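# Open the incubator's outer and glass doors fully

## Task

Swing the incubator's outer door and then the inner glass door fully open so that both stay open without the robot holding them. No flask may reach the floor, neither door may be banged open or shut, and the robot must not tip over or finish leaning. At the end, release everything and back the robot away.

## Robot and tools

ROBOT. The robot is a Hello Robot Stretch 4 with a single arm. It has an omni-wheel base, a lift that slides up and down a mast, an arm that telescopes straight forward, a three-joint wrist (yaw, pitch, roll) and a two-finger gripper. It stands about 1.6 m tall, and the base rim reaches no more than 0.23 m from the base origin. Loose objects may occasionally be nudged by something other than the robot.

FRAMES. The base frame has its origin on the floor under the base centre, with x forward, y left and z up. hand_pose is reported in this frame and marks a point between the open fingertips. With all wrist joints at 0 its axes line up with the base frame, but the printed position can be slightly wrong. The odometry frame is the base frame as it was when the scene began. base_odometry comes only from wheel rotation, so slipping is counted as motion. Heading runs from -3.142 to 3.142 and is positive to the left.

execute_actions. Arguments: actions, a list holding one action or none, and an optional cameras list. cameras may contain head_camera, head_left_camera, head_right_camera, wrist_camera or all. Leaving it out, passing null or passing ["all"] returns every camera; [] returns none. An empty actions list moves nothing and only reports state and images. One action may contain base, joints or both, plus optional pace and contact_limits. Alternatively it contains only end_of_arm. Every motion in an action starts at the same time, though they may finish at different times.
- base is relative to where the base was last reported, and it holds exactly one key. translate_m is a forward (+) or backward (-) drive in metres, from -2 to 2, with no turning. strafe_m is a sideways move in metres, from -2 to 2, with left positive. rotate_rad is a turn in place in radians, from -3.2 to 3.2, with counter-clockwise (left) positive.
- joints maps joint names to absolute targets. lift_m ranges 0 to 1.2. arm_m (extension) ranges 0 to 0.55. wrist_yaw_rad ranges -1.134 to 4.276: 0 points forward, positive turns left, and 3.14 is folded back; above 3.4 the arm may get in the way. wrist_pitch_rad ranges -1.117 to 4.259, where 0 is level and 1.57 points down. wrist_roll_rad ranges -1.117 to 4.259; at 0 the fingers are level, and positive rolls clockwise as seen from behind the gripper. gripper_m is the fingertip gap in metres, from -0.038 to 0.141; negative values press the fingers together. The done tolerances are 0.004 for lift, arm and gripper, 0.02 for yaw and roll, and 0.05 for pitch. A joint target outside its range is clipped and the result reports this. An unknown key or any other out-of-range value causes the whole call to be rejected, and nothing moves.
- pace can be slow, default, fast or max. These give base speeds of 0.1/0.3/0.4/0.6 m/s and turn rates of 1/2/3/4 rad/s. With the lift above 0.2 these are lowered further, down to 0.3 m/s and 1 rad/s at full height.
- contact_limits accepts only arm_m, from 0 (gentlest) to 0.75 (firmest), with 0.5 as the default. It sets how much force the arm may apply before it halts.
- {"end_of_arm": "enable_torque"} turns back on any wrist or gripper motor that has shut itself off.
Any joint or base left out of an action may still be driving toward its earlier target. An action runs for at most 15 s.

wait: seconds, from 0 to 10. It sends no new command and returns the same report as an empty action.
zoom_image: camera and region [x0, y0, x1, y1] in pixels, measured from the top-left corner, no larger than 504x504. It enlarges part of that camera's latest full image.
finished_scene: scene, the integer number of the current scene. It ends the scene permanently and reports whether the task succeeded.

RESULTS. base_status and joint_status report how each commanded motion ended.
- done: the target was reached. For the base this only means the wheels turned the full amount.
- off_target: the part stopped short and may still be pushing.
- contact_stop_at_<key>: the part met resistance, gave up its target and holds where it stopped.
- limit_stop_at_<name>: a built-in limit stopped the motion. limit_stop_at_tilt means the lean is over 6 degrees; lift, arm and wheels go slack until the lean decreases. limit_stop_at_own_body means a self-collision guard acted, which is likely when the gripper is tilted up (pitch < -0.2) and rolled (roll < -0.4 or > 4). Moving away from the body is still allowed.
- torque_fault: a wrist or gripper motor was overloaded and went limp. Send enable_torque to recover.
on_its_own describes anything the call did not command; "held at" gives the target being held. Slack parts hold again once you command them. If one result reports a stop, the remaining calls in that same reply are skipped.

Other readings:
- lidar_m gives 12 sectors of 30 degrees each, counter-clockwise from straight ahead (4th left, 7th behind, 10th right). "-" means nothing was seen or the object is closer than 0.25 m. Glass and thin legs may be missed.
- wrist_depth_mm is a 7x7 grid of depths, 100 to 2000 mm. Glass does not appear in it, but the robot's own body does.
- turned_by_wheels vs turned_by_imu: a gap above about 0.1 rad means a collision or slip.
- base_tilt is in degrees, positive forward and right, with a fixed bias of about 1.5.
- motor_effort is a percentage, positive toward higher joint values, with the peak during the action in brackets. It is noisy and offset. For wheel_0 to wheel_2, positive turns the base right.
- A gripper_m reading or done status does not prove that something is held. A clear change in gripper effort suggests a firm grip.

CAMERAS. head_camera sits on top of the mast and looks forward and down; turn the base to aim it. head_left_camera and head_right_camera are fisheye cameras beside it that look more steeply down and show the base and arm. wrist_camera looks along the fingers, with the fingertips near the bottom of its image. Calibration values are listed per camera; results flag any camera whose values changed.

START. To unfold the wrist, send lift_m 0.4 together with wrist_yaw_rad 0.

AVOID. Do not fling either door: swing it steadily, then let it come to rest on its own. Do not knock flasks off the shelves. With more than 1 kg carried and the arm beyond 0.2, avoid driving or turning, especially at fast pace. Avoid hard or sustained pushes with the gripper raised or with high contact limits, since they can tip the robot. Avoid pressing the gripper into surfaces, which causes torque faults. If the fingertips snag on something below them, raise the lift. Finish by opening the gripper and backing the base away from the doors.

Each tool is called by a JSON object that holds its "api" and its "payload", one argument or row to a line.

## Session

{"api": "execute_actions", "payload": {
  "actions": []
}}

Scene clock: 0.00 s.
base_odometry: x=+0.000 y=+0.000 heading=+0.000 (m, m, rad; odometry frame)
turned_by_wheels: +0.000 (rad since the last result)
turned_by_imu: +0.000 (rad since the last result)
base_tilt: forward=-0.2 right=-0.3 (deg)
lidar_m: 1.80 2.63 1.22 1.17 1.24 1.27 1.23 1.34 1.86 2.73 2.90 1.85
base_status: not commanded
joint_positions: lift_m=+0.282 arm_m=-0.003 wrist_yaw_rad=+3.149 wrist_pitch_rad=+0.005 wrist_roll_rad=-0.013 gripper_m=+0.057
joint_status: not commanded
motor_effort: lift_m=+19 arm_m=+0 wrist_yaw_rad=+0 wrist_pitch_rad=-8 wrist_roll_rad=+1 gripper_m=-3 wheel_0=+0 wheel_1=+0 wheel_2=+0 (%)
hand_pose: x=-0.1207 y=+0.0854 z=+0.4593 quat_wxyz=(-0.004, -0.002, -0.007, +1.000) (m; base frame)
wrist_depth_mm: - 138 1366 1397 1336 1366 1366 / - 124 1366 1397 1366 1336 1366 / - 126 181 1430 1366 1308 1366 / 122 138 1366 1336 1366 1366 1397 / 1366 1366 1397 1366 1366 1336 1336 / 1397 1397 195 1366 202 1336 1366 / 1098 1042 1138 150 1098 1182 1182
pictures: head_camera, head_left_camera, head_right_camera, wrist_camera
Images, in order (width x height): head_camera 420x560, head_left_camera 420x672, head_right_camera 420x672, wrist_camera 616x392.

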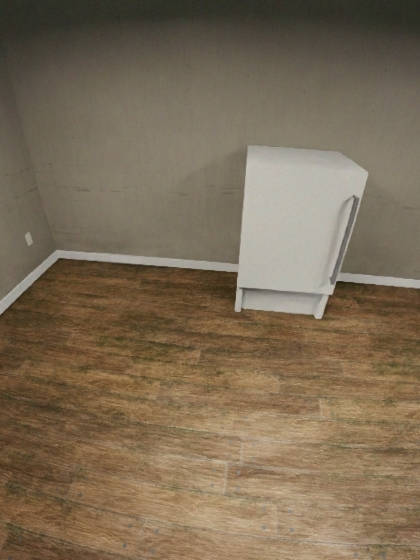

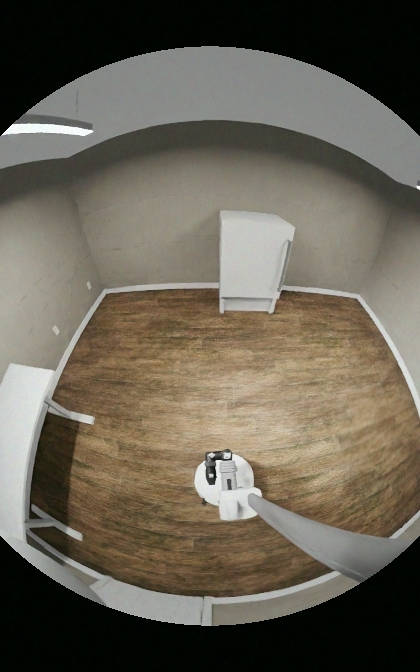

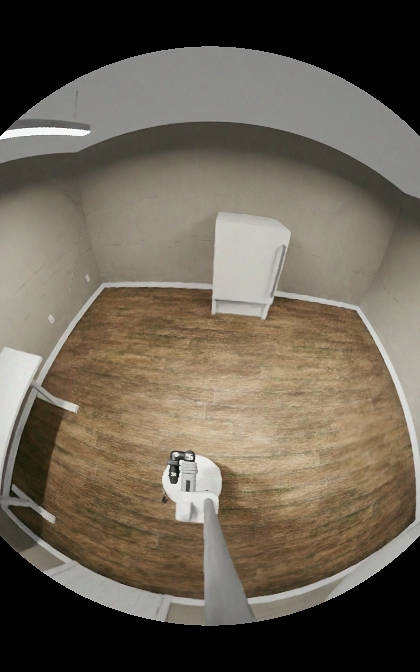

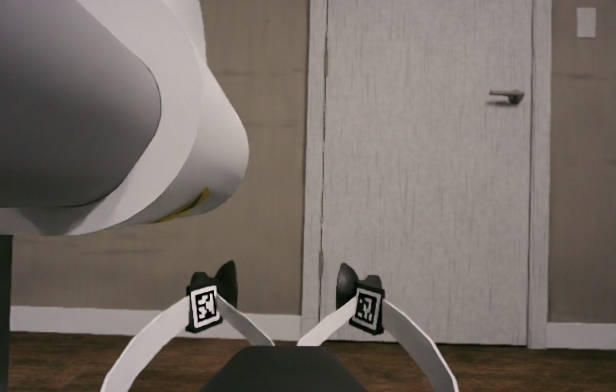

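{"api": "zoom_image", "payload": {
  "camera": "head_camera",
  "region": [210, 130, 390, 330]
}}

Region (210, 130, 390, 330) of head_camera's 420x560 image, scaled by 2.520, with more detail than that image has; it fills the left 454 columns of this view, and the rest is white.

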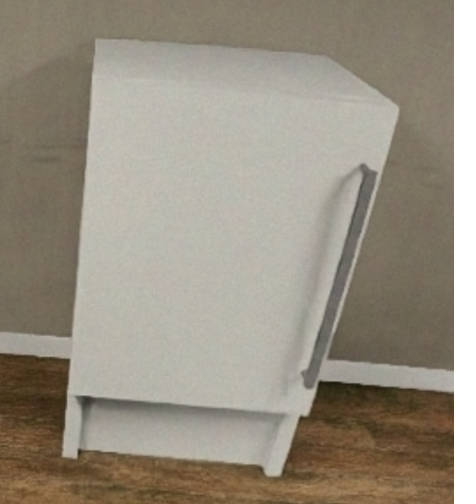

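{"api": "execute_actions", "payload": {
  "actions": [
    {"base": {"translate_m": 0.9}, "joints": {"lift_m": 0.47, "wrist_yaw_rad": 0, "gripper_m": 0.12}, "pace": "fast"}
  ]
}}

{"api": "execute_actions", "payload": {
  "actions": [
    {"base": {"strafe_m": -0.8}, "pace": "fast"}
  ]
}}

Scene clock: 4.67 s.
base_odometry: x=+0.900 y=+0.000 heading=+0.000 (m, m, rad; odometry frame)
turned_by_wheels: +0.000 (rad since the last result)
turned_by_imu: -0.003 (rad since the last result)
base_tilt: forward=-0.2 right=-0.4 (deg)
lidar_m: 0.90 1.66 2.00 1.26 1.23 1.70 2.15 2.28 2.86 2.79 2.12 0.94
base_status: done
joint_positions: lift_m=+0.470 arm_m=-0.003 wrist_yaw_rad=+0.000 wrist_pitch_rad=+0.005 wrist_roll_rad=-0.013 gripper_m=+0.120
joint_status: all done
motor_effort: lift_m=+22(24) arm_m=+0(0) wrist_yaw_rad=-2(7) wrist_pitch_rad=-8(8) wrist_roll_rad=+3(2) gripper_m=-2(4) wheel_0=-1(1) wheel_1=+0(10) wheel_2=+1(12) (%)
hand_pose: x=+0.4569 y=-0.0873 z=+0.6466 quat_wxyz=(+1.000, -0.007, +0.002, +0.000) (m; base frame)
wrist_depth_mm: 1366 1366 1336 676 691 699 699 / 1336 1366 1397 691 699 683 691 / 1397 1366 1366 683 699 691 699 / 1336 1366 1366 691 699 699 691 / 1366 1366 1366 691 683 683 691 / 1397 206 1336 683 204 691 691 / 1366 1336 1336 144 683 691 683
pictures: head_camera, head_left_camera, head_right_camera, wrist_camera
camera_calibration (this result's frames):
wrist_camera: T_world_to_cam=[[-0.043786, -0.998378, 0.0363796, -0.0985555], [0.0128087, -0.0369725, -0.999234, 0.693517], [0.998959, -0.0432865, 0.0144068, -0.240177], [0, 0, 0, 1]] pos_world=[0.226728, -0.083151, 0.700032]
Images, in order (width x height): head_camera 420x560, head_left_camera 420x672, head_right_camera 420x672, wrist_camera 616x392.

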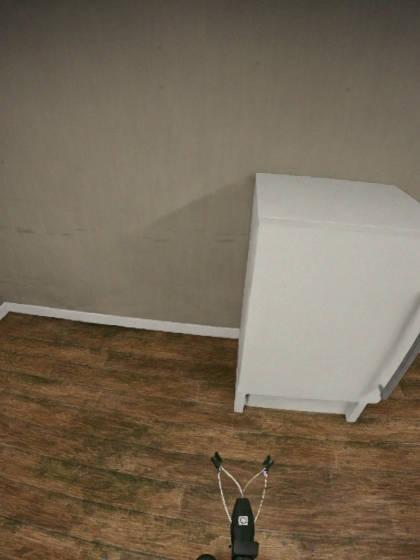

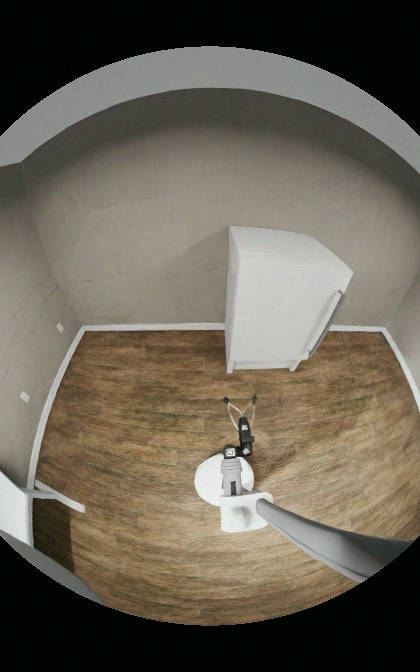

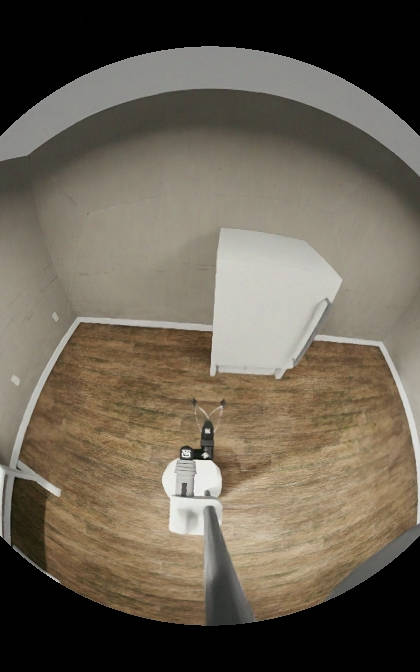

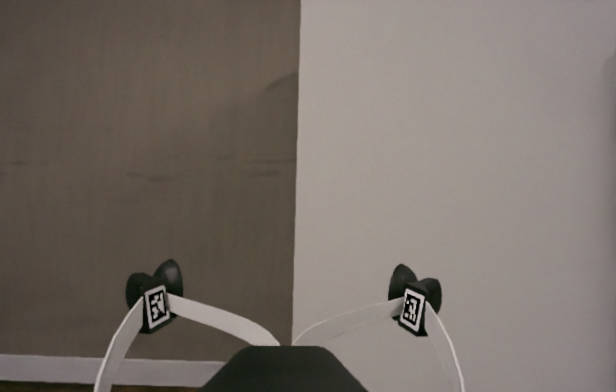

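Scene clock: 7.90 s.
base_odometry: x=+0.900 y=-0.800 heading=+0.000 (m, m, rad; odometry frame)
turned_by_wheels: +0.000 (rad since the last result)
turned_by_imu: +0.001 (rad since the last result)
base_tilt: forward=-0.3 right=-0.4 (deg)
lidar_m: 0.79 0.90 2.33 2.01 2.06 2.26 2.20 2.33 2.03 1.99 2.04 1.55
base_status: done
joint_positions: lift_m=+0.470 arm_m=-0.003 wrist_yaw_rad=+0.000 wrist_pitch_rad=+0.005 wrist_roll_rad=-0.013 gripper_m=+0.120
joint_status: not commanded
motor_effort: lift_m=+22(22) arm_m=+0(0) wrist_yaw_rad=+0(1) wrist_pitch_rad=-7(7) wrist_roll_rad=+1(1) gripper_m=-2(1) wheel_0=-2(7) wheel_1=+1(10) wheel_2=+0(2) (%)
hand_pose: x=+0.4569 y=-0.0874 z=+0.6466 quat_wxyz=(+1.000, -0.007, +0.002, +0.000) (m; base frame)
wrist_depth_mm: 647 661 654 1336 1308 1308 1336 / 647 640 640 1308 1308 1308 1308 / 654 654 647 1336 1281 1336 1336 / 654 634 640 1308 1308 1308 1308 / 647 640 647 1308 1308 1308 1308 / 640 205 654 1308 204 1281 1336 / 647 640 640 143 1281 1308 1308
pictures: head_camera, head_left_camera, head_right_camera, wrist_camera
camera_calibration (this result's frames):
wrist_camera: T_world_to_cam=[[-0.0440318, -0.998368, 0.0363797, -0.098515], [0.0127996, -0.0369758, -0.999234, 0.693541], [0.998948, -0.0435325, 0.0144069, -0.240175], [0, 0, 0, 1]] pos_world=[0.226708, -0.0831653, 0.700054]
Images, in order (width x height): head_camera 420x560, head_left_camera 420x672, head_right_camera 420x672, wrist_camera 616x392.

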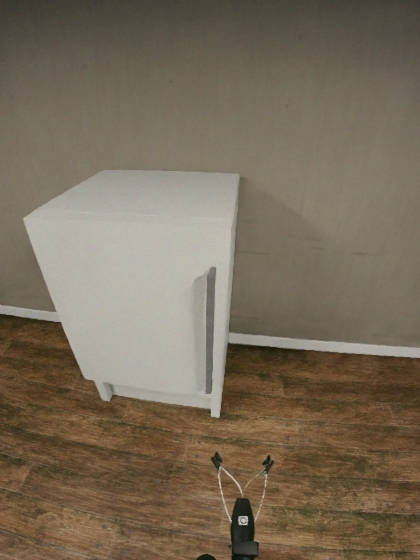

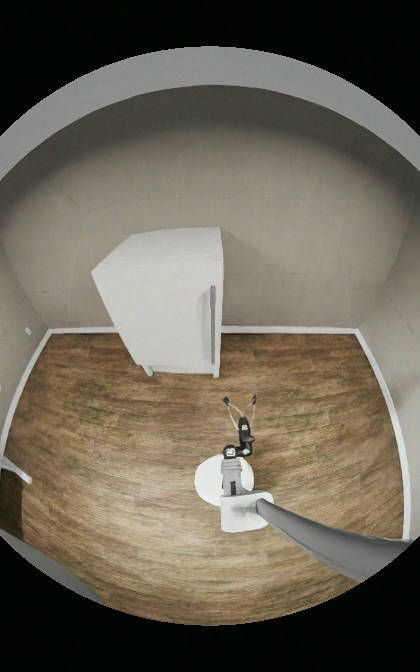

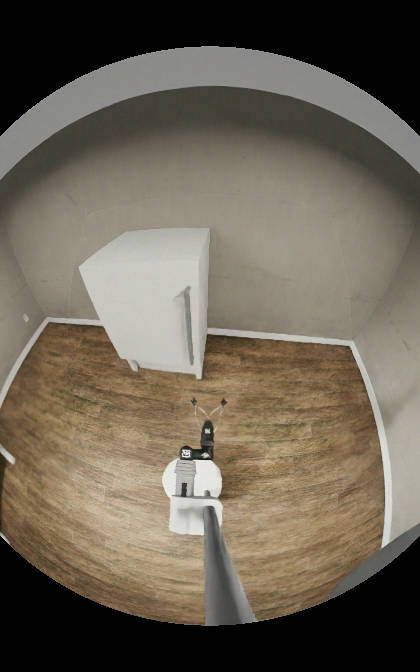

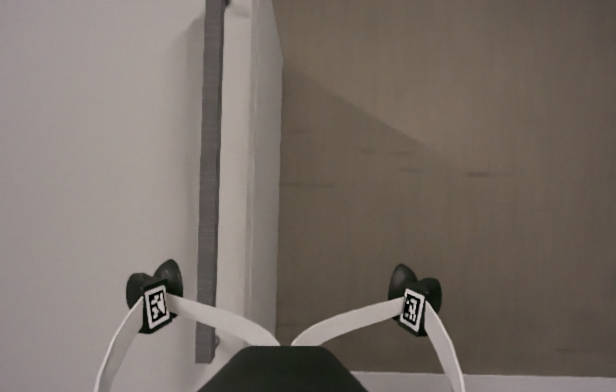

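{"api": "execute_actions", "payload": {
  "actions": [
    {"base": {"rotate_rad": -0.055}}
  ],
  "cameras": []
}}

{"api": "execute_actions", "payload": {
  "actions": [
    {"base": {"strafe_m": 0.176}, "joints": {"arm_m": 0.2}}
  ],
  "cameras": ["head_camera", "wrist_camera"]
}}

Scene clock: 10.07 s.
base_odometry: x=+0.900 y=-0.800 heading=-0.055 (m, m, rad; odometry frame)
turned_by_wheels: -0.055 (rad since the last result)
turned_by_imu: -0.056 (rad since the last result)
base_tilt: forward=-0.3 right=-0.4 (deg)
lidar_m: 0.77 0.90 2.19 2.00 2.05 2.30 2.20 2.28 2.09 1.97 2.07 1.58
base_status: done
joint_positions: lift_m=+0.470 arm_m=-0.003 wrist_yaw_rad=+0.000 wrist_pitch_rad=+0.005 wrist_roll_rad=-0.013 gripper_m=+0.120
joint_status: not commanded
motor_effort: lift_m=+22(21) arm_m=-1(0) wrist_yaw_rad=-1(0) wrist_pitch_rad=-7(8) wrist_roll_rad=+2(2) gripper_m=-1(0) wheel_0=+0(1) wheel_1=+0(3) wheel_2=-1(6) (%)
hand_pose: x=+0.4568 y=-0.0874 z=+0.6466 quat_wxyz=(+1.000, -0.007, +0.002, +0.000) (m; base frame)
wrist_depth_mm: 627 634 647 1308 1336 1397 1397 / 634 634 634 1336 1336 1336 1336 / 640 634 647 1336 1336 1366 1366 / 621 634 647 1281 1366 1366 1366 / 615 627 668 1336 1336 1366 1366 / 621 206 640 1336 204 1366 1336 / 627 627 640 144 1336 1366 1366
pictures: none
No camera images: the call's "cameras" was empty. Leave "cameras" out to get every camera's image.

Scene clock: 11.90 s.
base_odometry: x=+0.910 y=-0.624 heading=-0.055 (m, m, rad; odometry frame)
turned_by_wheels: +0.000 (rad since the last result)
turned_by_imu: -0.001 (rad since the last result)
base_tilt: forward=-0.3 right=-0.3 (deg)
lidar_m: 0.78 0.91 2.19 1.83 1.83 2.28 2.19 2.28 2.26 2.17 2.16 1.58
base_status: done
joint_positions: lift_m=+0.470 arm_m=+0.199 wrist_yaw_rad=+0.000 wrist_pitch_rad=+0.005 wrist_roll_rad=-0.013 gripper_m=+0.120
joint_status: all done
motor_effort: lift_m=+22(22) arm_m=+6(9) wrist_yaw_rad=+0(1) wrist_pitch_rad=-8(8) wrist_roll_rad=+1(3) gripper_m=+0(2) wheel_0=+0(9) wheel_1=-2(9) wheel_2=-1(1) (%)
hand_pose: x=+0.6583 y=-0.0874 z=+0.6466 quat_wxyz=(+1.000, -0.007, +0.002, +0.000) (m; base frame)
wrist_depth_mm: 433 439 442 452 1138 1138 1205 / 433 439 449 445 1138 1182 1182 / 430 439 442 449 1098 1160 1138 / 427 439 445 452 1138 1138 1182 / 433 442 442 449 1160 1138 1160 / 430 206 439 442 204 1138 1182 / 433 436 436 144 1138 1138 1160
pictures: head_camera, wrist_camera
camera_calibration (this result's frames):
wrist_camera: T_world_to_cam=[[-0.0439193, -0.998373, 0.0363766, -0.089686], [0.012874, -0.0369743, -0.999233, 0.690935], [0.998952, -0.0434173, 0.014477, -0.441422], [0, 0, 0, 1]] pos_world=[0.428125, -0.0831586, 0.700058]
Images, in order (width x height): head_camera 420x560, wrist_camera 616x392.

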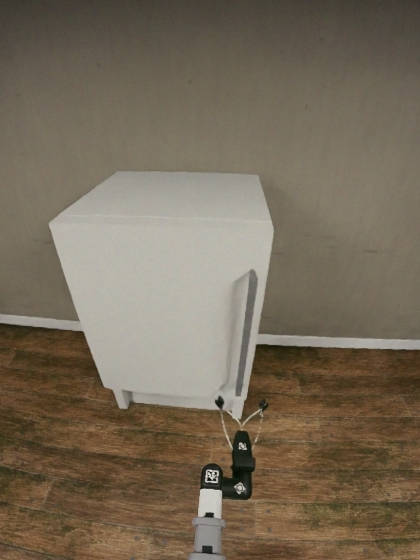

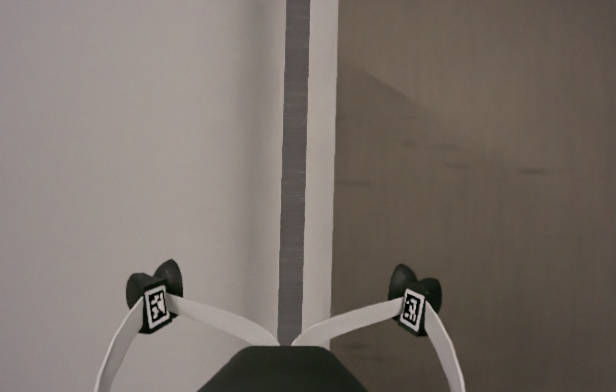

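{"api": "execute_actions", "payload": {
  "actions": [
    {"joints": {"arm_m": 0.335}, "contact_limits": {"arm_m": 0.2}}
  ],
  "cameras": ["head_camera", "wrist_camera"]
}}

Scene clock: 13.57 s.
base_odometry: x=+0.910 y=-0.624 heading=-0.055 (m, m, rad; odometry frame)
turned_by_wheels: +0.000 (rad since the last result)
turned_by_imu: +0.000 (rad since the last result)
base_tilt: forward=-0.3 right=-0.4 (deg)
lidar_m: 0.79 0.90 2.19 1.82 1.84 2.27 2.20 2.25 2.25 2.18 2.17 1.57
base_status: not commanded
joint_positions: lift_m=+0.470 arm_m=+0.334 wrist_yaw_rad=+0.000 wrist_pitch_rad=+0.005 wrist_roll_rad=-0.013 gripper_m=+0.120
joint_status: all done
motor_effort: lift_m=+22(22) arm_m=+6(6) wrist_yaw_rad=-1(1) wrist_pitch_rad=-7(7) wrist_roll_rad=+0(1) gripper_m=-1(1) wheel_0=+0(0) wheel_1=-2(2) wheel_2=-1(1) (%)
contact_limits: arm_m 0.2
hand_pose: x=+0.7933 y=-0.0874 z=+0.6466 quat_wxyz=(+1.000, -0.007, +0.002, +0.000) (m; base frame)
wrist_depth_mm: 301 307 310 315 1008 1008 1008 / 303 306 310 312 1008 991 1008 / 301 306 310 310 991 1008 1008 / 303 306 309 312 976 1025 1025 / 303 306 307 310 991 1008 1025 / 300 206 307 242 204 1008 991 / 301 306 309 143 1025 1025 1008
pictures: head_camera, wrist_camera
camera_calibration (this result's frames):
wrist_camera: T_world_to_cam=[[-0.0440035, -0.998369, 0.0363758, -0.0837139], [0.0128905, -0.0369754, -0.999233, 0.689188], [0.998948, -0.0435008, 0.0144965, -0.576292], [0, 0, 0, 1]] pos_world=[0.563118, -0.0831635, 0.700059]
Images, in order (width x height): head_camera 420x560, wrist_camera 616x392.

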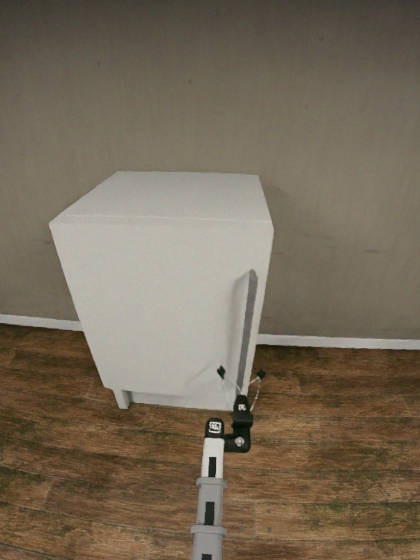

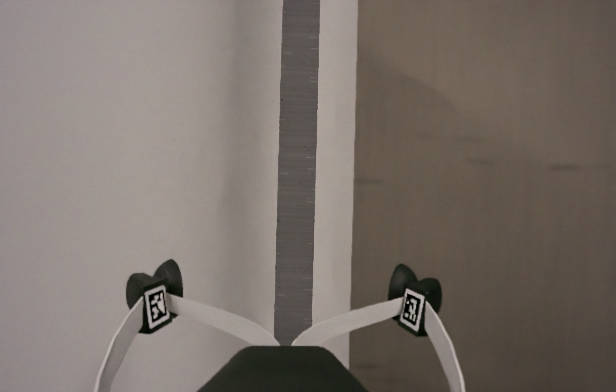

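{"api": "execute_actions", "payload": {
  "actions": [
    {"joints": {"arm_m": 0.357}, "contact_limits": {"arm_m": 0.2}}
  ],
  "cameras": []
}}

{"api": "execute_actions", "payload": {
  "actions": [
    {"joints": {"gripper_m": 0.0}}
  ],
  "cameras": ["head_camera", "wrist_camera"]
}}

Scene clock: 14.57 s.
base_odometry: x=+0.910 y=-0.624 heading=-0.055 (m, m, rad; odometry frame)
turned_by_wheels: +0.000 (rad since the last result)
turned_by_imu: +0.000 (rad since the last result)
base_tilt: forward=-0.3 right=-0.3 (deg)
lidar_m: 0.80 0.90 2.19 1.81 1.85 2.28 2.19 2.29 2.25 2.16 2.16 1.58
base_status: not commanded
joint_positions: lift_m=+0.470 arm_m=+0.356 wrist_yaw_rad=+0.000 wrist_pitch_rad=+0.005 wrist_roll_rad=-0.013 gripper_m=+0.120
joint_status: all done
motor_effort: lift_m=+22(21) arm_m=+6(7) wrist_yaw_rad=-1(0) wrist_pitch_rad=-7(7) wrist_roll_rad=+1(1) gripper_m=-2(3) wheel_0=+0(0) wheel_1=-2(2) wheel_2=-1(1) (%)
contact_limits: arm_m 0.2
hand_pose: x=+0.8152 y=-0.0874 z=+0.6466 quat_wxyz=(+1.000, -0.007, +0.002, +0.000) (m; base frame)
wrist_depth_mm: 282 285 289 221 960 991 991 / 283 286 287 222 976 991 1008 / 281 286 289 291 976 976 991 / 283 285 286 289 976 1008 1008 / 281 285 287 290 976 976 991 / 279 206 287 220 203 976 1008 / 279 283 286 144 991 976 1008
pictures: none
No camera images: the call's "cameras" was empty. Leave "cameras" out to get every camera's image.

Scene clock: 16.63 s.
base_odometry: x=+0.910 y=-0.624 heading=-0.056 (m, m, rad; odometry frame)
turned_by_wheels: +0.000 (rad since the last result)
turned_by_imu: -0.001 (rad since the last result)
base_tilt: forward=-0.2 right=-0.2 (deg)
lidar_m: 0.80 0.89 2.19 1.82 1.85 2.28 2.20 2.27 2.24 2.17 2.18 1.59
base_status: not commanded
joint_positions: lift_m=+0.470 arm_m=+0.356 wrist_yaw_rad=+0.000 wrist_pitch_rad=+0.005 wrist_roll_rad=-0.013 gripper_m=+0.001
joint_status: all done
motor_effort: lift_m=+21(22) arm_m=+3(6) wrist_yaw_rad=+1(8) wrist_pitch_rad=-8(9) wrist_roll_rad=+1(2) gripper_m=-19(20) wheel_0=-4(4) wheel_1=-2(2) wheel_2=-2(2) (%)
hand_pose: x=+0.8158 y=-0.0875 z=+0.6466 quat_wxyz=(+1.000, -0.007, +0.003, +0.000) (m; base frame)
wrist_depth_mm: 279 285 287 290 1008 976 991 / 279 283 287 289 976 991 991 / 279 283 287 290 960 976 1008 / 281 283 287 290 976 991 1008 / 281 283 287 287 976 976 1008 / 277 281 188 216 976 976 991 / 279 281 283 219 960 991 991
pictures: head_camera, wrist_camera
camera_calibration (this result's frames):
wrist_camera: T_world_to_cam=[[-0.0444812, -0.998347, 0.0363859, -0.0824729], [0.0126288, -0.0369809, -0.999236, 0.689037], [0.99893, -0.0439877, 0.0142529, -0.598724], [0, 0, 0, 1]] pos_world=[0.585713, -0.0831919, 0.700045]
Images, in order (width x height): head_camera 420x560, wrist_camera 616x392.

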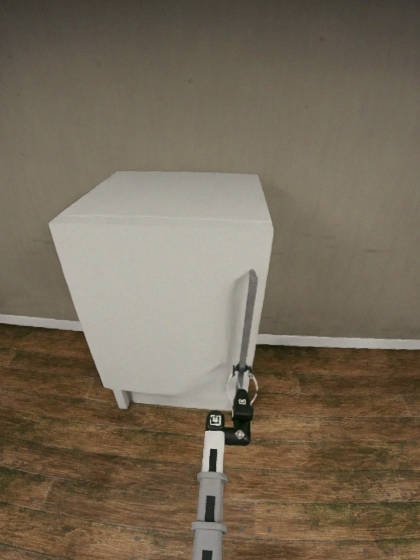

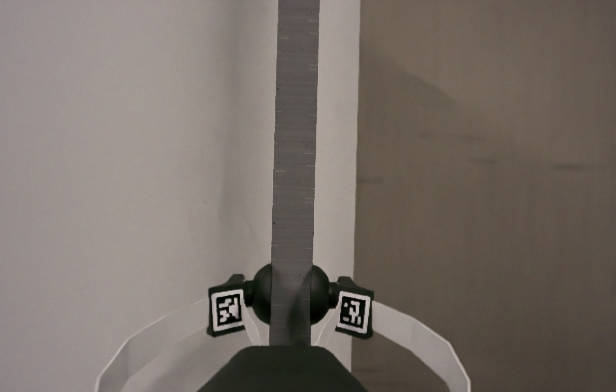

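{"api": "execute_actions", "payload": {
  "actions": [
    {"base": {"strafe_m": 0.02}, "joints": {"arm_m": 0.26}, "pace": "slow"}
  ],
  "cameras": ["head_camera", "wrist_camera"]
}}

Scene clock: 19.47 s.
base_odometry: x=+0.911 y=-0.604 heading=-0.056 (m, m, rad; odometry frame)
turned_by_wheels: +0.000 (rad since the last result)
turned_by_imu: +0.000 (rad since the last result)
base_tilt: forward=-0.3 right=-0.3 (deg)
lidar_m: 0.79 0.89 2.20 1.81 1.82 2.26 2.19 2.26 2.29 2.18 2.16 1.60
base_status: done
joint_positions: lift_m=+0.470 arm_m=+0.261 wrist_yaw_rad=+0.000 wrist_pitch_rad=+0.005 wrist_roll_rad=-0.013 gripper_m=+0.000
joint_status: all done
motor_effort: lift_m=+22(21) arm_m=-7(15) wrist_yaw_rad=+0(34) wrist_pitch_rad=-8(8) wrist_roll_rad=+1(1) gripper_m=-6(20) wheel_0=-1(17) wheel_1=+2(9) wheel_2=-1(5) (%)
hand_pose: x=+0.7206 y=-0.0875 z=+0.6466 quat_wxyz=(+1.000, -0.007, +0.003, +0.000) (m; base frame)
wrist_depth_mm: 375 377 384 387 1078 1118 1098 / 373 375 382 387 1098 1078 1118 / 373 375 382 384 1098 1078 1118 / 373 375 379 384 1078 1118 1098 / 373 377 382 384 1060 1060 1098 / 366 375 188 204 1078 1098 1118 / 368 373 379 317 615 1078 1078
pictures: head_camera, wrist_camera
camera_calibration (this result's frames):
wrist_camera: T_world_to_cam=[[-0.044205, -0.99836, 0.0363846, -0.0868316], [0.0126782, -0.0369779, -0.999236, 0.690219], [0.998942, -0.0437099, 0.014292, -0.503534], [0, 0, 0, 1]] pos_world=[0.490412, -0.0831757, 0.700047]
Images, in order (width x height): head_camera 420x560, wrist_camera 616x392.

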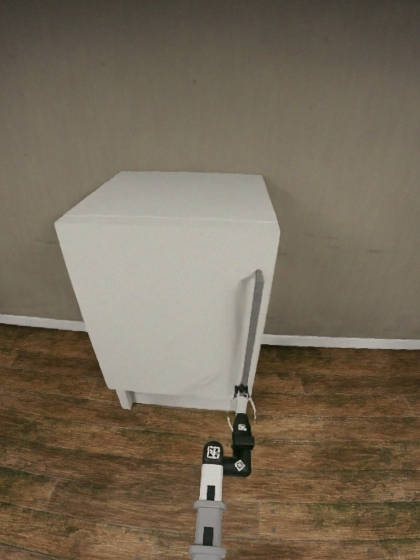

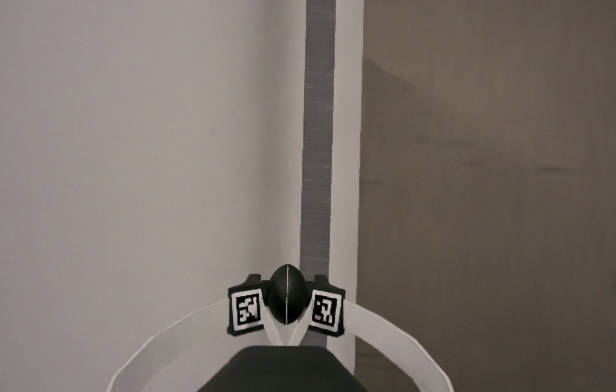

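{"api": "execute_actions", "payload": {
  "actions": [
    {"base": {"strafe_m": -0.025}, "joints": {"gripper_m": 0.1}}
  ],
  "cameras": []
}}

{"api": "execute_actions", "payload": {
  "actions": [
    {"joints": {"arm_m": 0.385}, "contact_limits": {"arm_m": 0.15}}
  ],
  "cameras": ["head_camera", "wrist_camera"]
}}

Scene clock: 21.70 s.
base_odometry: x=+0.909 y=-0.629 heading=-0.056 (m, m, rad; odometry frame)
turned_by_wheels: +0.000 (rad since the last result)
turned_by_imu: +0.000 (rad since the last result)
base_tilt: forward=-0.3 right=-0.2 (deg)
lidar_m: 0.79 0.90 2.17 1.83 1.87 2.26 2.20 2.28 2.24 2.17 2.18 1.59
base_status: done
joint_positions: lift_m=+0.470 arm_m=+0.261 wrist_yaw_rad=+0.000 wrist_pitch_rad=+0.005 wrist_roll_rad=-0.013 gripper_m=+0.100
joint_status: all done
motor_effort: lift_m=+22(21) arm_m=-7(7) wrist_yaw_rad=+0(0) wrist_pitch_rad=-8(8) wrist_roll_rad=+3(2) gripper_m=-2(10) wheel_0=-1(8) wheel_1=+2(11) wheel_2=-1(1) (%)
hand_pose: x=+0.7205 y=-0.0875 z=+0.6466 quat_wxyz=(+1.000, -0.007, +0.003, +0.000) (m; base frame)
wrist_depth_mm: 373 377 382 387 1118 1098 1098 / 373 377 382 384 1060 1060 1118 / 373 377 382 384 1060 1078 1078 / 373 377 382 387 1060 1098 1098 / 373 375 382 387 1060 1060 1098 / 373 375 379 312 201 1060 1078 / 370 375 379 148 1098 1078 1098
pictures: none
No camera images: the call's "cameras" was empty. Leave "cameras" out to get every camera's image.

Scene clock: 23.10 s.
base_odometry: x=+0.909 y=-0.629 heading=-0.056 (m, m, rad; odometry frame)
turned_by_wheels: +0.000 (rad since the last result)
turned_by_imu: +0.000 (rad since the last result)
base_tilt: forward=-0.3 right=-0.4 (deg)
lidar_m: 0.80 0.90 2.17 1.85 1.84 2.29 2.20 2.27 2.27 2.16 2.16 1.58
base_status: not commanded
joint_positions: lift_m=+0.470 arm_m=+0.384 wrist_yaw_rad=+0.000 wrist_pitch_rad=+0.005 wrist_roll_rad=-0.013 gripper_m=+0.100
joint_status: all done
motor_effort: lift_m=+21(22) arm_m=+6(9) wrist_yaw_rad=+0(0) wrist_pitch_rad=-8(8) wrist_roll_rad=+1(2) gripper_m=-2(3) wheel_0=+0(0) wheel_1=+2(2) wheel_2=+0(1) (%)
contact_limits: arm_m 0.15
hand_pose: x=+0.8433 y=-0.0874 z=+0.6466 quat_wxyz=(+1.000, -0.007, +0.002, +0.000) (m; base frame)
wrist_depth_mm: 253 257 260 193 931 946 960 / 254 256 260 193 960 960 991 / 254 256 259 193 946 960 960 / 252 257 259 193 946 946 960 / 253 255 259 193 931 946 991 / 253 254 259 193 202 960 976 / 253 256 258 149 931 960 960
pictures: head_camera, wrist_camera
camera_calibration (this result's frames):
wrist_camera: T_world_to_cam=[[-0.0440039, -0.998369, 0.0363792, -0.0815161], [0.01281, -0.0369754, -0.999234, 0.688589], [0.998949, -0.0435042, 0.0144161, -0.626177], [0, 0, 0, 1]] pos_world=[0.613111, -0.0831637, 0.700054]
Images, in order (width x height): head_camera 420x560, wrist_camera 616x392.

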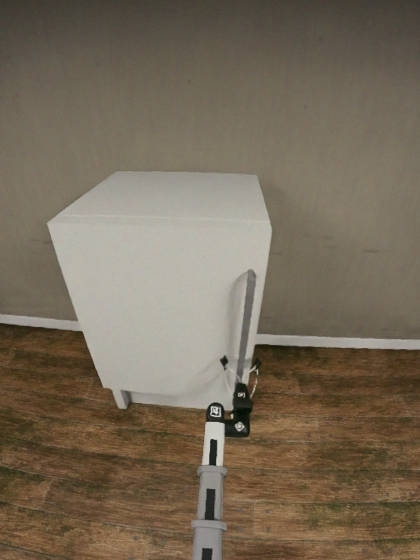

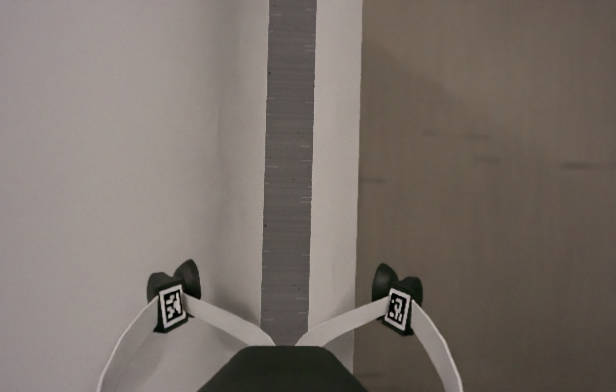

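{"api": "execute_actions", "payload": {
  "actions": [
    {"joints": {"gripper_m": -0.038}}
  ],
  "cameras": ["head_camera", "wrist_camera"]
}}

Scene clock: 25.30 s.
base_odometry: x=+0.909 y=-0.629 heading=-0.056 (m, m, rad; odometry frame)
turned_by_wheels: +0.000 (rad since the last result)
turned_by_imu: +0.000 (rad since the last result)
base_tilt: forward=-0.2 right=-0.4 (deg)
lidar_m: 0.77 0.88 2.19 1.82 1.86 2.29 2.19 2.28 2.25 2.15 2.16 1.60
base_status: not commanded
joint_positions: lift_m=+0.470 arm_m=+0.385 wrist_yaw_rad=+0.002 wrist_pitch_rad=+0.005 wrist_roll_rad=-0.013 gripper_m=-0.037
joint_status: all done
motor_effort: lift_m=+22(22) arm_m=+1(6) wrist_yaw_rad=-7(15) wrist_pitch_rad=-7(8) wrist_roll_rad=+2(1) gripper_m=-20(23) wheel_0=+2(2) wheel_1=+1(2) wheel_2=+0(3) (%)
hand_pose: x=+0.8445 y=-0.0868 z=+0.6466 quat_wxyz=(+1.000, -0.007, +0.002, +0.001) (m; base frame)
wrist_depth_mm: 242 246 247 179 946 946 946 / 245 246 246 178 946 960 960 / 244 245 246 178 960 946 946 / 244 246 247 178 946 946 960 / 244 245 247 178 946 960 960 / 243 245 183 177 185 946 960 / 243 243 247 177 946 960 976
pictures: head_camera, wrist_camera
camera_calibration (this result's frames):
wrist_camera: T_world_to_cam=[[-0.0418008, -0.998463, 0.036379, -0.0826964], [0.0129005, -0.0369472, -0.999234, 0.688526], [0.999043, -0.0412994, 0.0144251, -0.627235], [0, 0, 0, 1]] pos_world=[0.614296, -0.0830347, 0.700055]
Images, in order (width x height): head_camera 420x560, wrist_camera 616x392.

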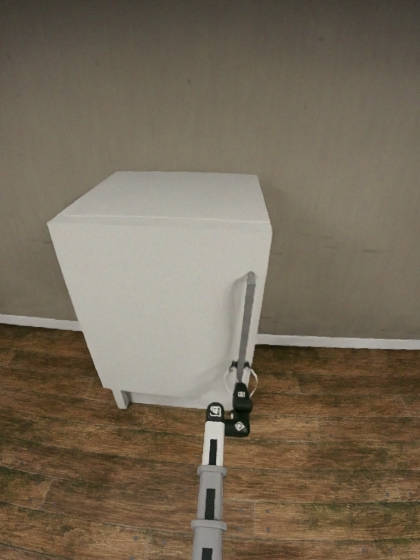

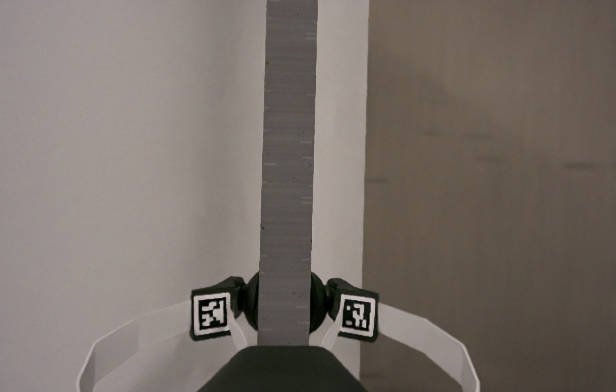

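{"api": "execute_actions", "payload": {
  "actions": [
    {"joints": {"arm_m": 0.31}, "pace": "slow"}
  ],
  "cameras": ["head_camera", "wrist_camera"]
}}

Scene clock: 28.63 s.
base_odometry: x=+0.909 y=-0.629 heading=-0.054 (m, m, rad; odometry frame)
turned_by_wheels: +0.001 (rad since the last result)
turned_by_imu: +0.001 (rad since the last result)
base_tilt: forward=-0.2 right=-0.3 (deg)
lidar_m: 0.71 0.84 2.19 1.85 1.84 2.29 2.19 2.29 2.26 2.15 2.17 1.57
base_status: not commanded
joint_positions: lift_m=+0.470 arm_m=+0.311 wrist_yaw_rad=+0.013 wrist_pitch_rad=+0.005 wrist_roll_rad=-0.013 gripper_m=-0.037
joint_status: all done
on_its_own: wrist_yaw_rad is at rest, and its effort (-37) is outside its rest range (-13 to +13)
motor_effort: lift_m=+21(21) arm_m=-8(9) wrist_yaw_rad=-37(37) wrist_pitch_rad=-8(8) wrist_roll_rad=+2(1) gripper_m=-21(22) wheel_0=+9(9) wheel_1=+3(4) wheel_2=+7(6) (%)
hand_pose: x=+0.7718 y=-0.0837 z=+0.6466 quat_wxyz=(+1.000, -0.007, +0.002, +0.006) (m; base frame)
wrist_depth_mm: 264 257 251 241 1025 1025 1025 / 265 257 250 241 1008 1008 1042 / 265 257 249 240 1008 1025 1025 / 263 255 250 240 1008 1008 1042 / 263 256 249 240 1008 1025 1025 / 263 253 175 185 991 1008 1025 / 263 253 250 184 1025 1025 1025
pictures: head_camera, wrist_camera
camera_calibration (this result's frames):
wrist_camera: T_world_to_cam=[[-0.0311657, -0.998852, 0.036382, -0.0909002], [0.0132467, -0.0368092, -0.999235, 0.689308], [0.999426, -0.0306599, 0.0143787, -0.553939], [0, 0, 0, 1]] pos_world=[0.541657, -0.0824067, 0.700052]
Images, in order (width x height): head_camera 420x560, wrist_camera 616x392.

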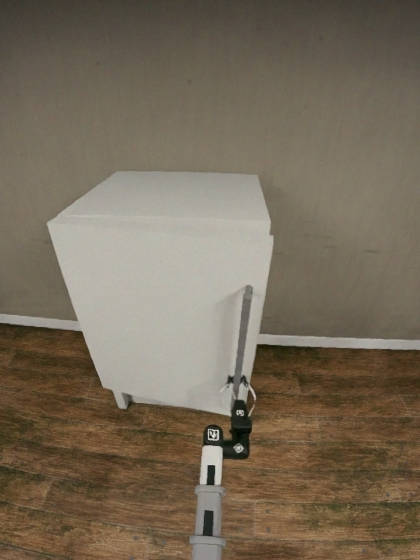

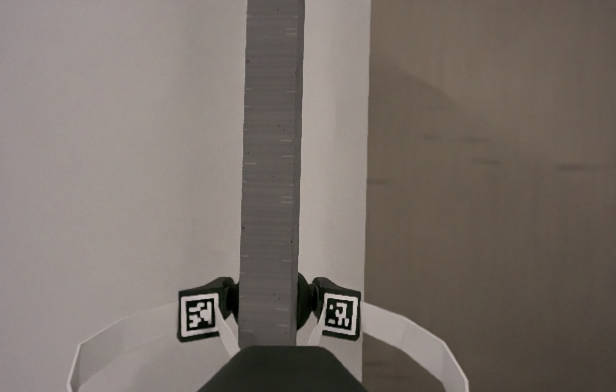

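{"api": "execute_actions", "payload": {
  "actions": [
    {"base": {"strafe_m": 0.069}, "joints": {"arm_m": 0.18}}
  ],
  "cameras": ["head_camera", "wrist_camera"]
}}

Scene clock: 30.93 s.
base_odometry: x=+0.913 y=-0.560 heading=-0.055 (m, m, rad; odometry frame)
turned_by_wheels: +0.000 (rad since the last result)
turned_by_imu: -0.001 (rad since the last result)
base_tilt: forward=-0.3 right=-0.4 (deg)
lidar_m: 0.57 0.77 2.20 1.76 1.78 2.23 2.20 2.27 2.33 2.23 2.17 1.58
base_status: done
joint_positions: lift_m=+0.470 arm_m=+0.181 wrist_yaw_rad=+0.000 wrist_pitch_rad=+0.006 wrist_roll_rad=-0.013 gripper_m=-0.037
joint_status: all done
motor_effort: lift_m=+22(22) arm_m=-6(9) wrist_yaw_rad=-1(38) wrist_pitch_rad=-10(10) wrist_roll_rad=+0(2) gripper_m=-18(23) wheel_0=+0(10) wheel_1=-1(8) wheel_2=-3(9) (%)
hand_pose: x=+0.6405 y=-0.0874 z=+0.6464 quat_wxyz=(+1.000, -0.007, +0.003, +0.000) (m; base frame)
wrist_depth_mm: 315 287 264 176 233 1160 1182 / 314 285 260 175 233 1160 1205 / 310 285 260 178 232 1182 1160 / 310 285 260 180 237 1205 1160 / 312 285 260 182 250 1160 1138 / 309 283 180 182 185 1160 1160 / 309 272 260 170 231 1160 1160
pictures: head_camera, wrist_camera
camera_calibration (this result's frames):
wrist_camera: T_world_to_cam=[[-0.0441339, -0.998362, 0.0364099, -0.0904134], [0.0121164, -0.0369777, -0.999243, 0.691436], [0.998952, -0.0436593, 0.0137285, -0.423166], [0, 0, 0, 1]] pos_world=[0.410354, -0.0831727, 0.700014]
Images, in order (width x height): head_camera 420x560, wrist_camera 616x392.

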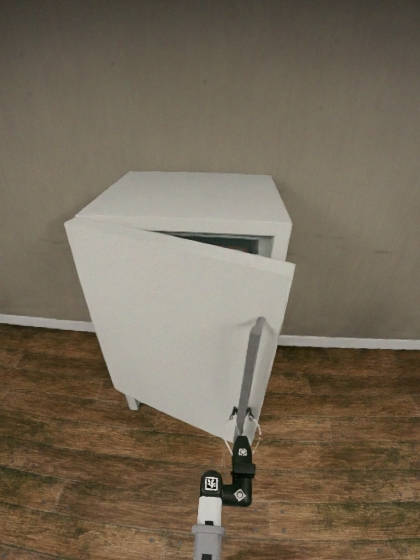

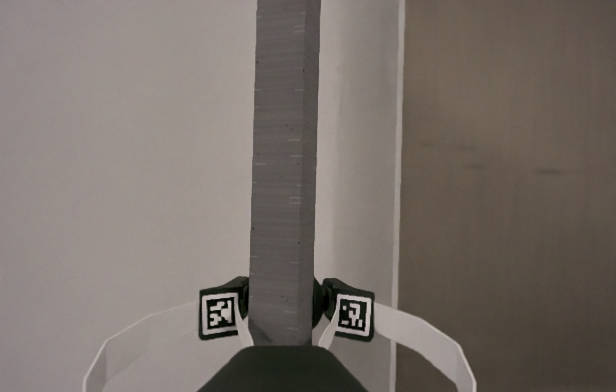

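{"api": "execute_actions", "payload": {
  "actions": [
    {"base": {"translate_m": -0.22}, "joints": {"arm_m": 0.40}}
  ],
  "cameras": ["head_camera", "wrist_camera"]
}}

Scene clock: 34.13 s.
base_odometry: x=+0.693 y=-0.548 heading=-0.054 (m, m, rad; odometry frame)
turned_by_wheels: +0.001 (rad since the last result)
turned_by_imu: -0.001 (rad since the last result)
base_tilt: forward=-0.3 right=-0.3 (deg)
lidar_m: 0.79 1.04 2.50 1.73 1.77 2.06 1.98 2.04 2.32 2.23 2.32 1.82
base_status: done
joint_positions: lift_m=+0.470 arm_m=+0.399 wrist_yaw_rad=+0.005 wrist_pitch_rad=+0.005 wrist_roll_rad=-0.013 gripper_m=-0.037
joint_status: all done
on_its_own: wrist_yaw_rad is at rest, and its effort (-15) is outside its rest range (-13 to +13)
motor_effort: lift_m=+22(22) arm_m=+6(9) wrist_yaw_rad=-15(37) wrist_pitch_rad=-8(10) wrist_roll_rad=+1(0) gripper_m=-19(19) wheel_0=+4(13) wheel_1=+1(7) wheel_2=+3(7) (%)
hand_pose: x=+0.8589 y=-0.0859 z=+0.6466 quat_wxyz=(+1.000, -0.007, +0.002, +0.003) (m; base frame)
wrist_depth_mm: 315 287 260 173 230 1160 1182 / 314 285 260 172 230 1160 1160 / 312 283 259 173 229 1160 1182 / 314 283 258 175 229 1205 1182 / 312 283 258 178 228 1160 1182 / 312 282 179 179 222 1182 1160 / 310 270 260 167 225 1160 1182
pictures: head_camera, wrist_camera
camera_calibration (this result's frames):
wrist_camera: T_world_to_cam=[[-0.0388054, -0.998584, 0.0363853, -0.0838164], [0.0130226, -0.036915, -0.999234, 0.688273], [0.999162, -0.0383019, 0.0144366, -0.641438], [0, 0, 0, 1]] pos_world=[0.628684, -0.0828583, 0.700055]
Images, in order (width x height): head_camera 420x560, wrist_camera 616x392.

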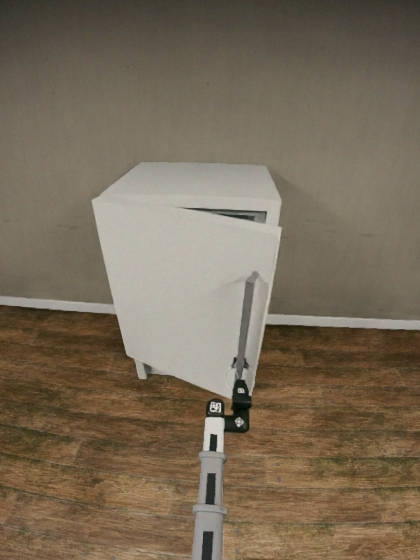

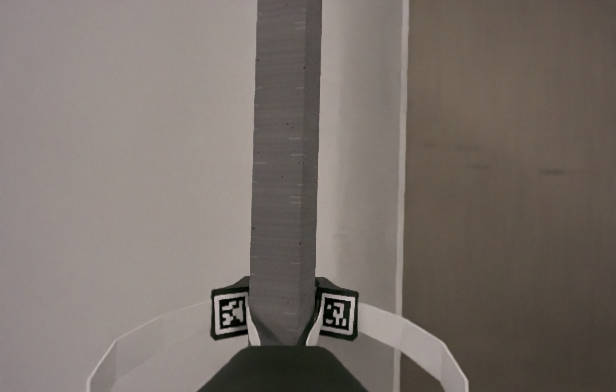

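{"api": "execute_actions", "payload": {
  "actions": [
    {"base": {"strafe_m": 0.089}, "joints": {"arm_m": 0.274}}
  ],
  "cameras": ["head_camera", "wrist_camera"]
}}

Scene clock: 35.70 s.
base_odometry: x=+0.698 y=-0.459 heading=-0.053 (m, m, rad; odometry frame)
turned_by_wheels: +0.001 (rad since the last result)
turned_by_imu: +0.001 (rad since the last result)
base_tilt: forward=-0.3 right=-0.2 (deg)
lidar_m: 0.65 1.01 2.48 1.64 1.68 2.03 1.98 2.05 2.40 2.33 2.41 1.82
base_status: done
joint_positions: lift_m=+0.470 arm_m=+0.275 wrist_yaw_rad=+0.005 wrist_pitch_rad=+0.005 wrist_roll_rad=-0.013 gripper_m=-0.037
joint_status: all done
on_its_own: wrist_yaw_rad is at rest, and its effort (-15) is outside its rest range (-13 to +13)
motor_effort: lift_m=+21(22) arm_m=-7(11) wrist_yaw_rad=-15(16) wrist_pitch_rad=-8(8) wrist_roll_rad=+1(1) gripper_m=-22(20) wheel_0=+5(9) wheel_1=+1(4) wheel_2=+2(5) (%)
hand_pose: x=+0.7351 y=-0.0859 z=+0.6466 quat_wxyz=(+1.000, -0.007, +0.003, +0.003) (m; base frame)
wrist_depth_mm: 439 345 286 172 216 1308 1336 / 433 343 286 171 216 1281 1336 / 436 345 285 171 215 1308 1336 / 433 342 283 170 215 1308 1308 / 430 342 282 172 215 1281 1308 / 427 340 179 172 206 1308 1308 / 421 310 286 164 209 1281 1308
pictures: head_camera, wrist_camera
camera_calibration (this result's frames):
wrist_camera: T_world_to_cam=[[-0.0389329, -0.998579, 0.0363953, -0.0885659], [0.0128145, -0.0369189, -0.999236, 0.689978], [0.99916, -0.0384367, 0.0142337, -0.517716], [0, 0, 0, 1]] pos_world=[0.504991, -0.0828662, 0.700044]
Images, in order (width x height): head_camera 420x560, wrist_camera 616x392.

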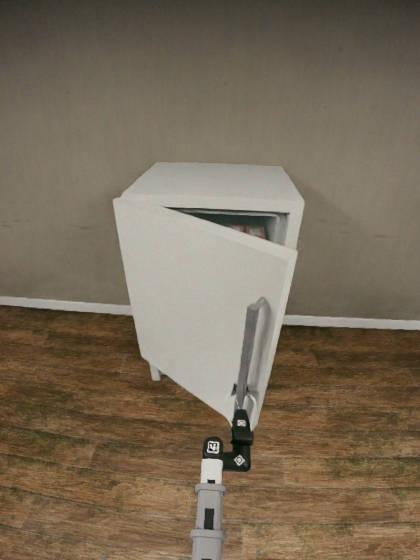

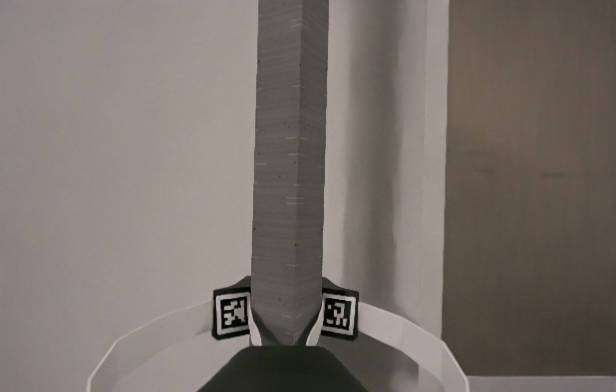

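{"api": "execute_actions", "payload": {
  "actions": [
    {"base": {"strafe_m": 0.126}, "joints": {"arm_m": 0.164}}
  ],
  "cameras": ["head_camera", "wrist_camera"]
}}

Scene clock: 37.47 s.
base_odometry: x=+0.705 y=-0.333 heading=-0.053 (m, m, rad; odometry frame)
turned_by_wheels: +0.000 (rad since the last result)
turned_by_imu: +0.001 (rad since the last result)
base_tilt: forward=-0.2 right=-0.2 (deg)
lidar_m: 0.53 1.11 2.35 1.51 1.54 2.04 1.98 2.07 2.54 2.46 2.47 0.58
base_status: done
joint_positions: lift_m=+0.470 arm_m=+0.165 wrist_yaw_rad=+0.001 wrist_pitch_rad=+0.005 wrist_roll_rad=-0.013 gripper_m=-0.037
joint_status: all done
motor_effort: lift_m=+22(22) arm_m=-7(9) wrist_yaw_rad=-3(56) wrist_pitch_rad=-9(10) wrist_roll_rad=+1(2) gripper_m=-19(24) wheel_0=+0(11) wheel_1=-1(13) wheel_2=+2(15) (%)
hand_pose: x=+0.6246 y=-0.0872 z=+0.6465 quat_wxyz=(+1.000, -0.007, +0.003, +0.000) (m; base frame)
wrist_depth_mm: 1308 504 340 173 206 225 1464 / 1281 500 336 173 204 226 1430 / 1336 492 334 172 203 227 1464 / 1308 488 334 172 203 1366 1430 / 1308 484 329 173 203 1397 1464 / 1308 477 180 173 186 1397 1430 / 1308 394 342 165 198 1397 1430
pictures: head_camera, wrist_camera
camera_calibration (this result's frames):
wrist_camera: T_world_to_cam=[[-0.0433452, -0.998397, 0.0364072, -0.0913792], [0.0123694, -0.0369749, -0.99924, 0.691542], [0.998984, -0.0428619, 0.0139523, -0.40742], [0, 0, 0, 1]] pos_world=[0.394491, -0.0831257, 0.700027]
Images, in order (width x height): head_camera 420x560, wrist_camera 616x392.

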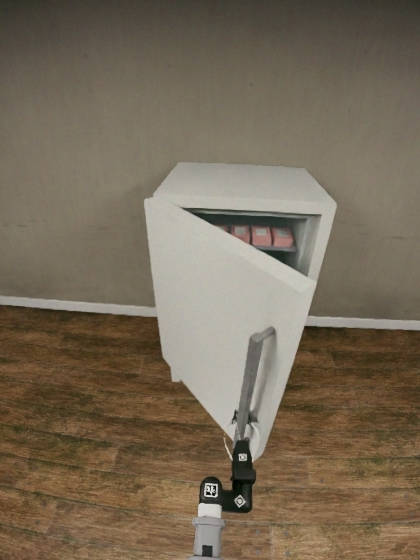

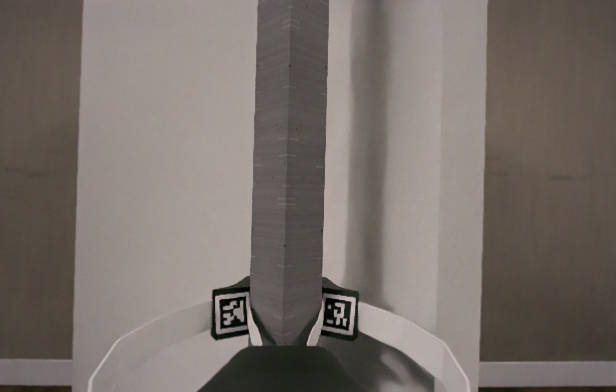

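{"api": "execute_actions", "payload": {
  "actions": [
    {"base": {"strafe_m": 0.134}, "joints": {"arm_m": 0.091}, "pace": "slow"}
  ],
  "cameras": ["head_camera", "wrist_camera"]
}}

Scene clock: 40.13 s.
base_odometry: x=+0.712 y=-0.199 heading=-0.053 (m, m, rad; odometry frame)
turned_by_wheels: +0.000 (rad since the last result)
turned_by_imu: +0.001 (rad since the last result)
base_tilt: forward=-0.2 right=-0.4 (deg)
lidar_m: 0.47 1.83 2.22 1.38 1.42 1.92 1.97 2.06 2.69 2.59 2.47 0.48
base_status: done
joint_positions: lift_m=+0.470 arm_m=+0.092 wrist_yaw_rad=+0.003 wrist_pitch_rad=+0.006 wrist_roll_rad=-0.013 gripper_m=-0.037
joint_status: all done
motor_effort: lift_m=+21(21) arm_m=-8(15) wrist_yaw_rad=-10(68) wrist_pitch_rad=-11(13) wrist_roll_rad=+2(1) gripper_m=-18(26) wheel_0=-2(6) wheel_1=+1(5) wheel_2=+4(20) (%)
hand_pose: x=+0.5521 y=-0.0864 z=+0.6463 quat_wxyz=(+1.000, -0.007, +0.003, +0.002) (m; base frame)
wrist_depth_mm: 1430 1464 462 171 197 180 1499 / 1430 1397 462 172 195 181 1537 / 1397 1430 455 172 195 180 1499 / 1366 1397 449 172 194 181 1499 / 1430 1397 445 172 193 181 1499 / 1397 1464 180 173 178 181 1499 / 1430 691 473 164 186 182 1499
pictures: head_camera, wrist_camera
camera_calibration (this result's frames):
wrist_camera: T_world_to_cam=[[-0.0406482, -0.998509, 0.0364326, -0.0952594], [0.0118999, -0.0369439, -0.999246, 0.69257], [0.999103, -0.0401841, 0.0133839, -0.334401], [0, 0, 0, 1]] pos_world=[0.321987, -0.0829687, 0.699994]
Images, in order (width x height): head_camera 420x560, wrist_camera 616x392.

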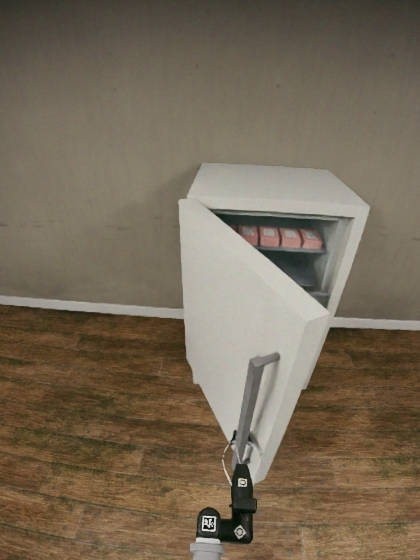

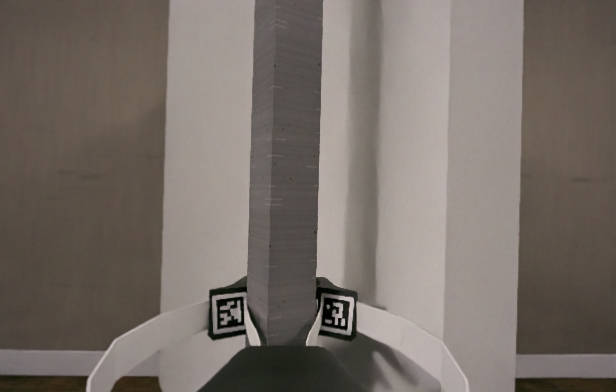

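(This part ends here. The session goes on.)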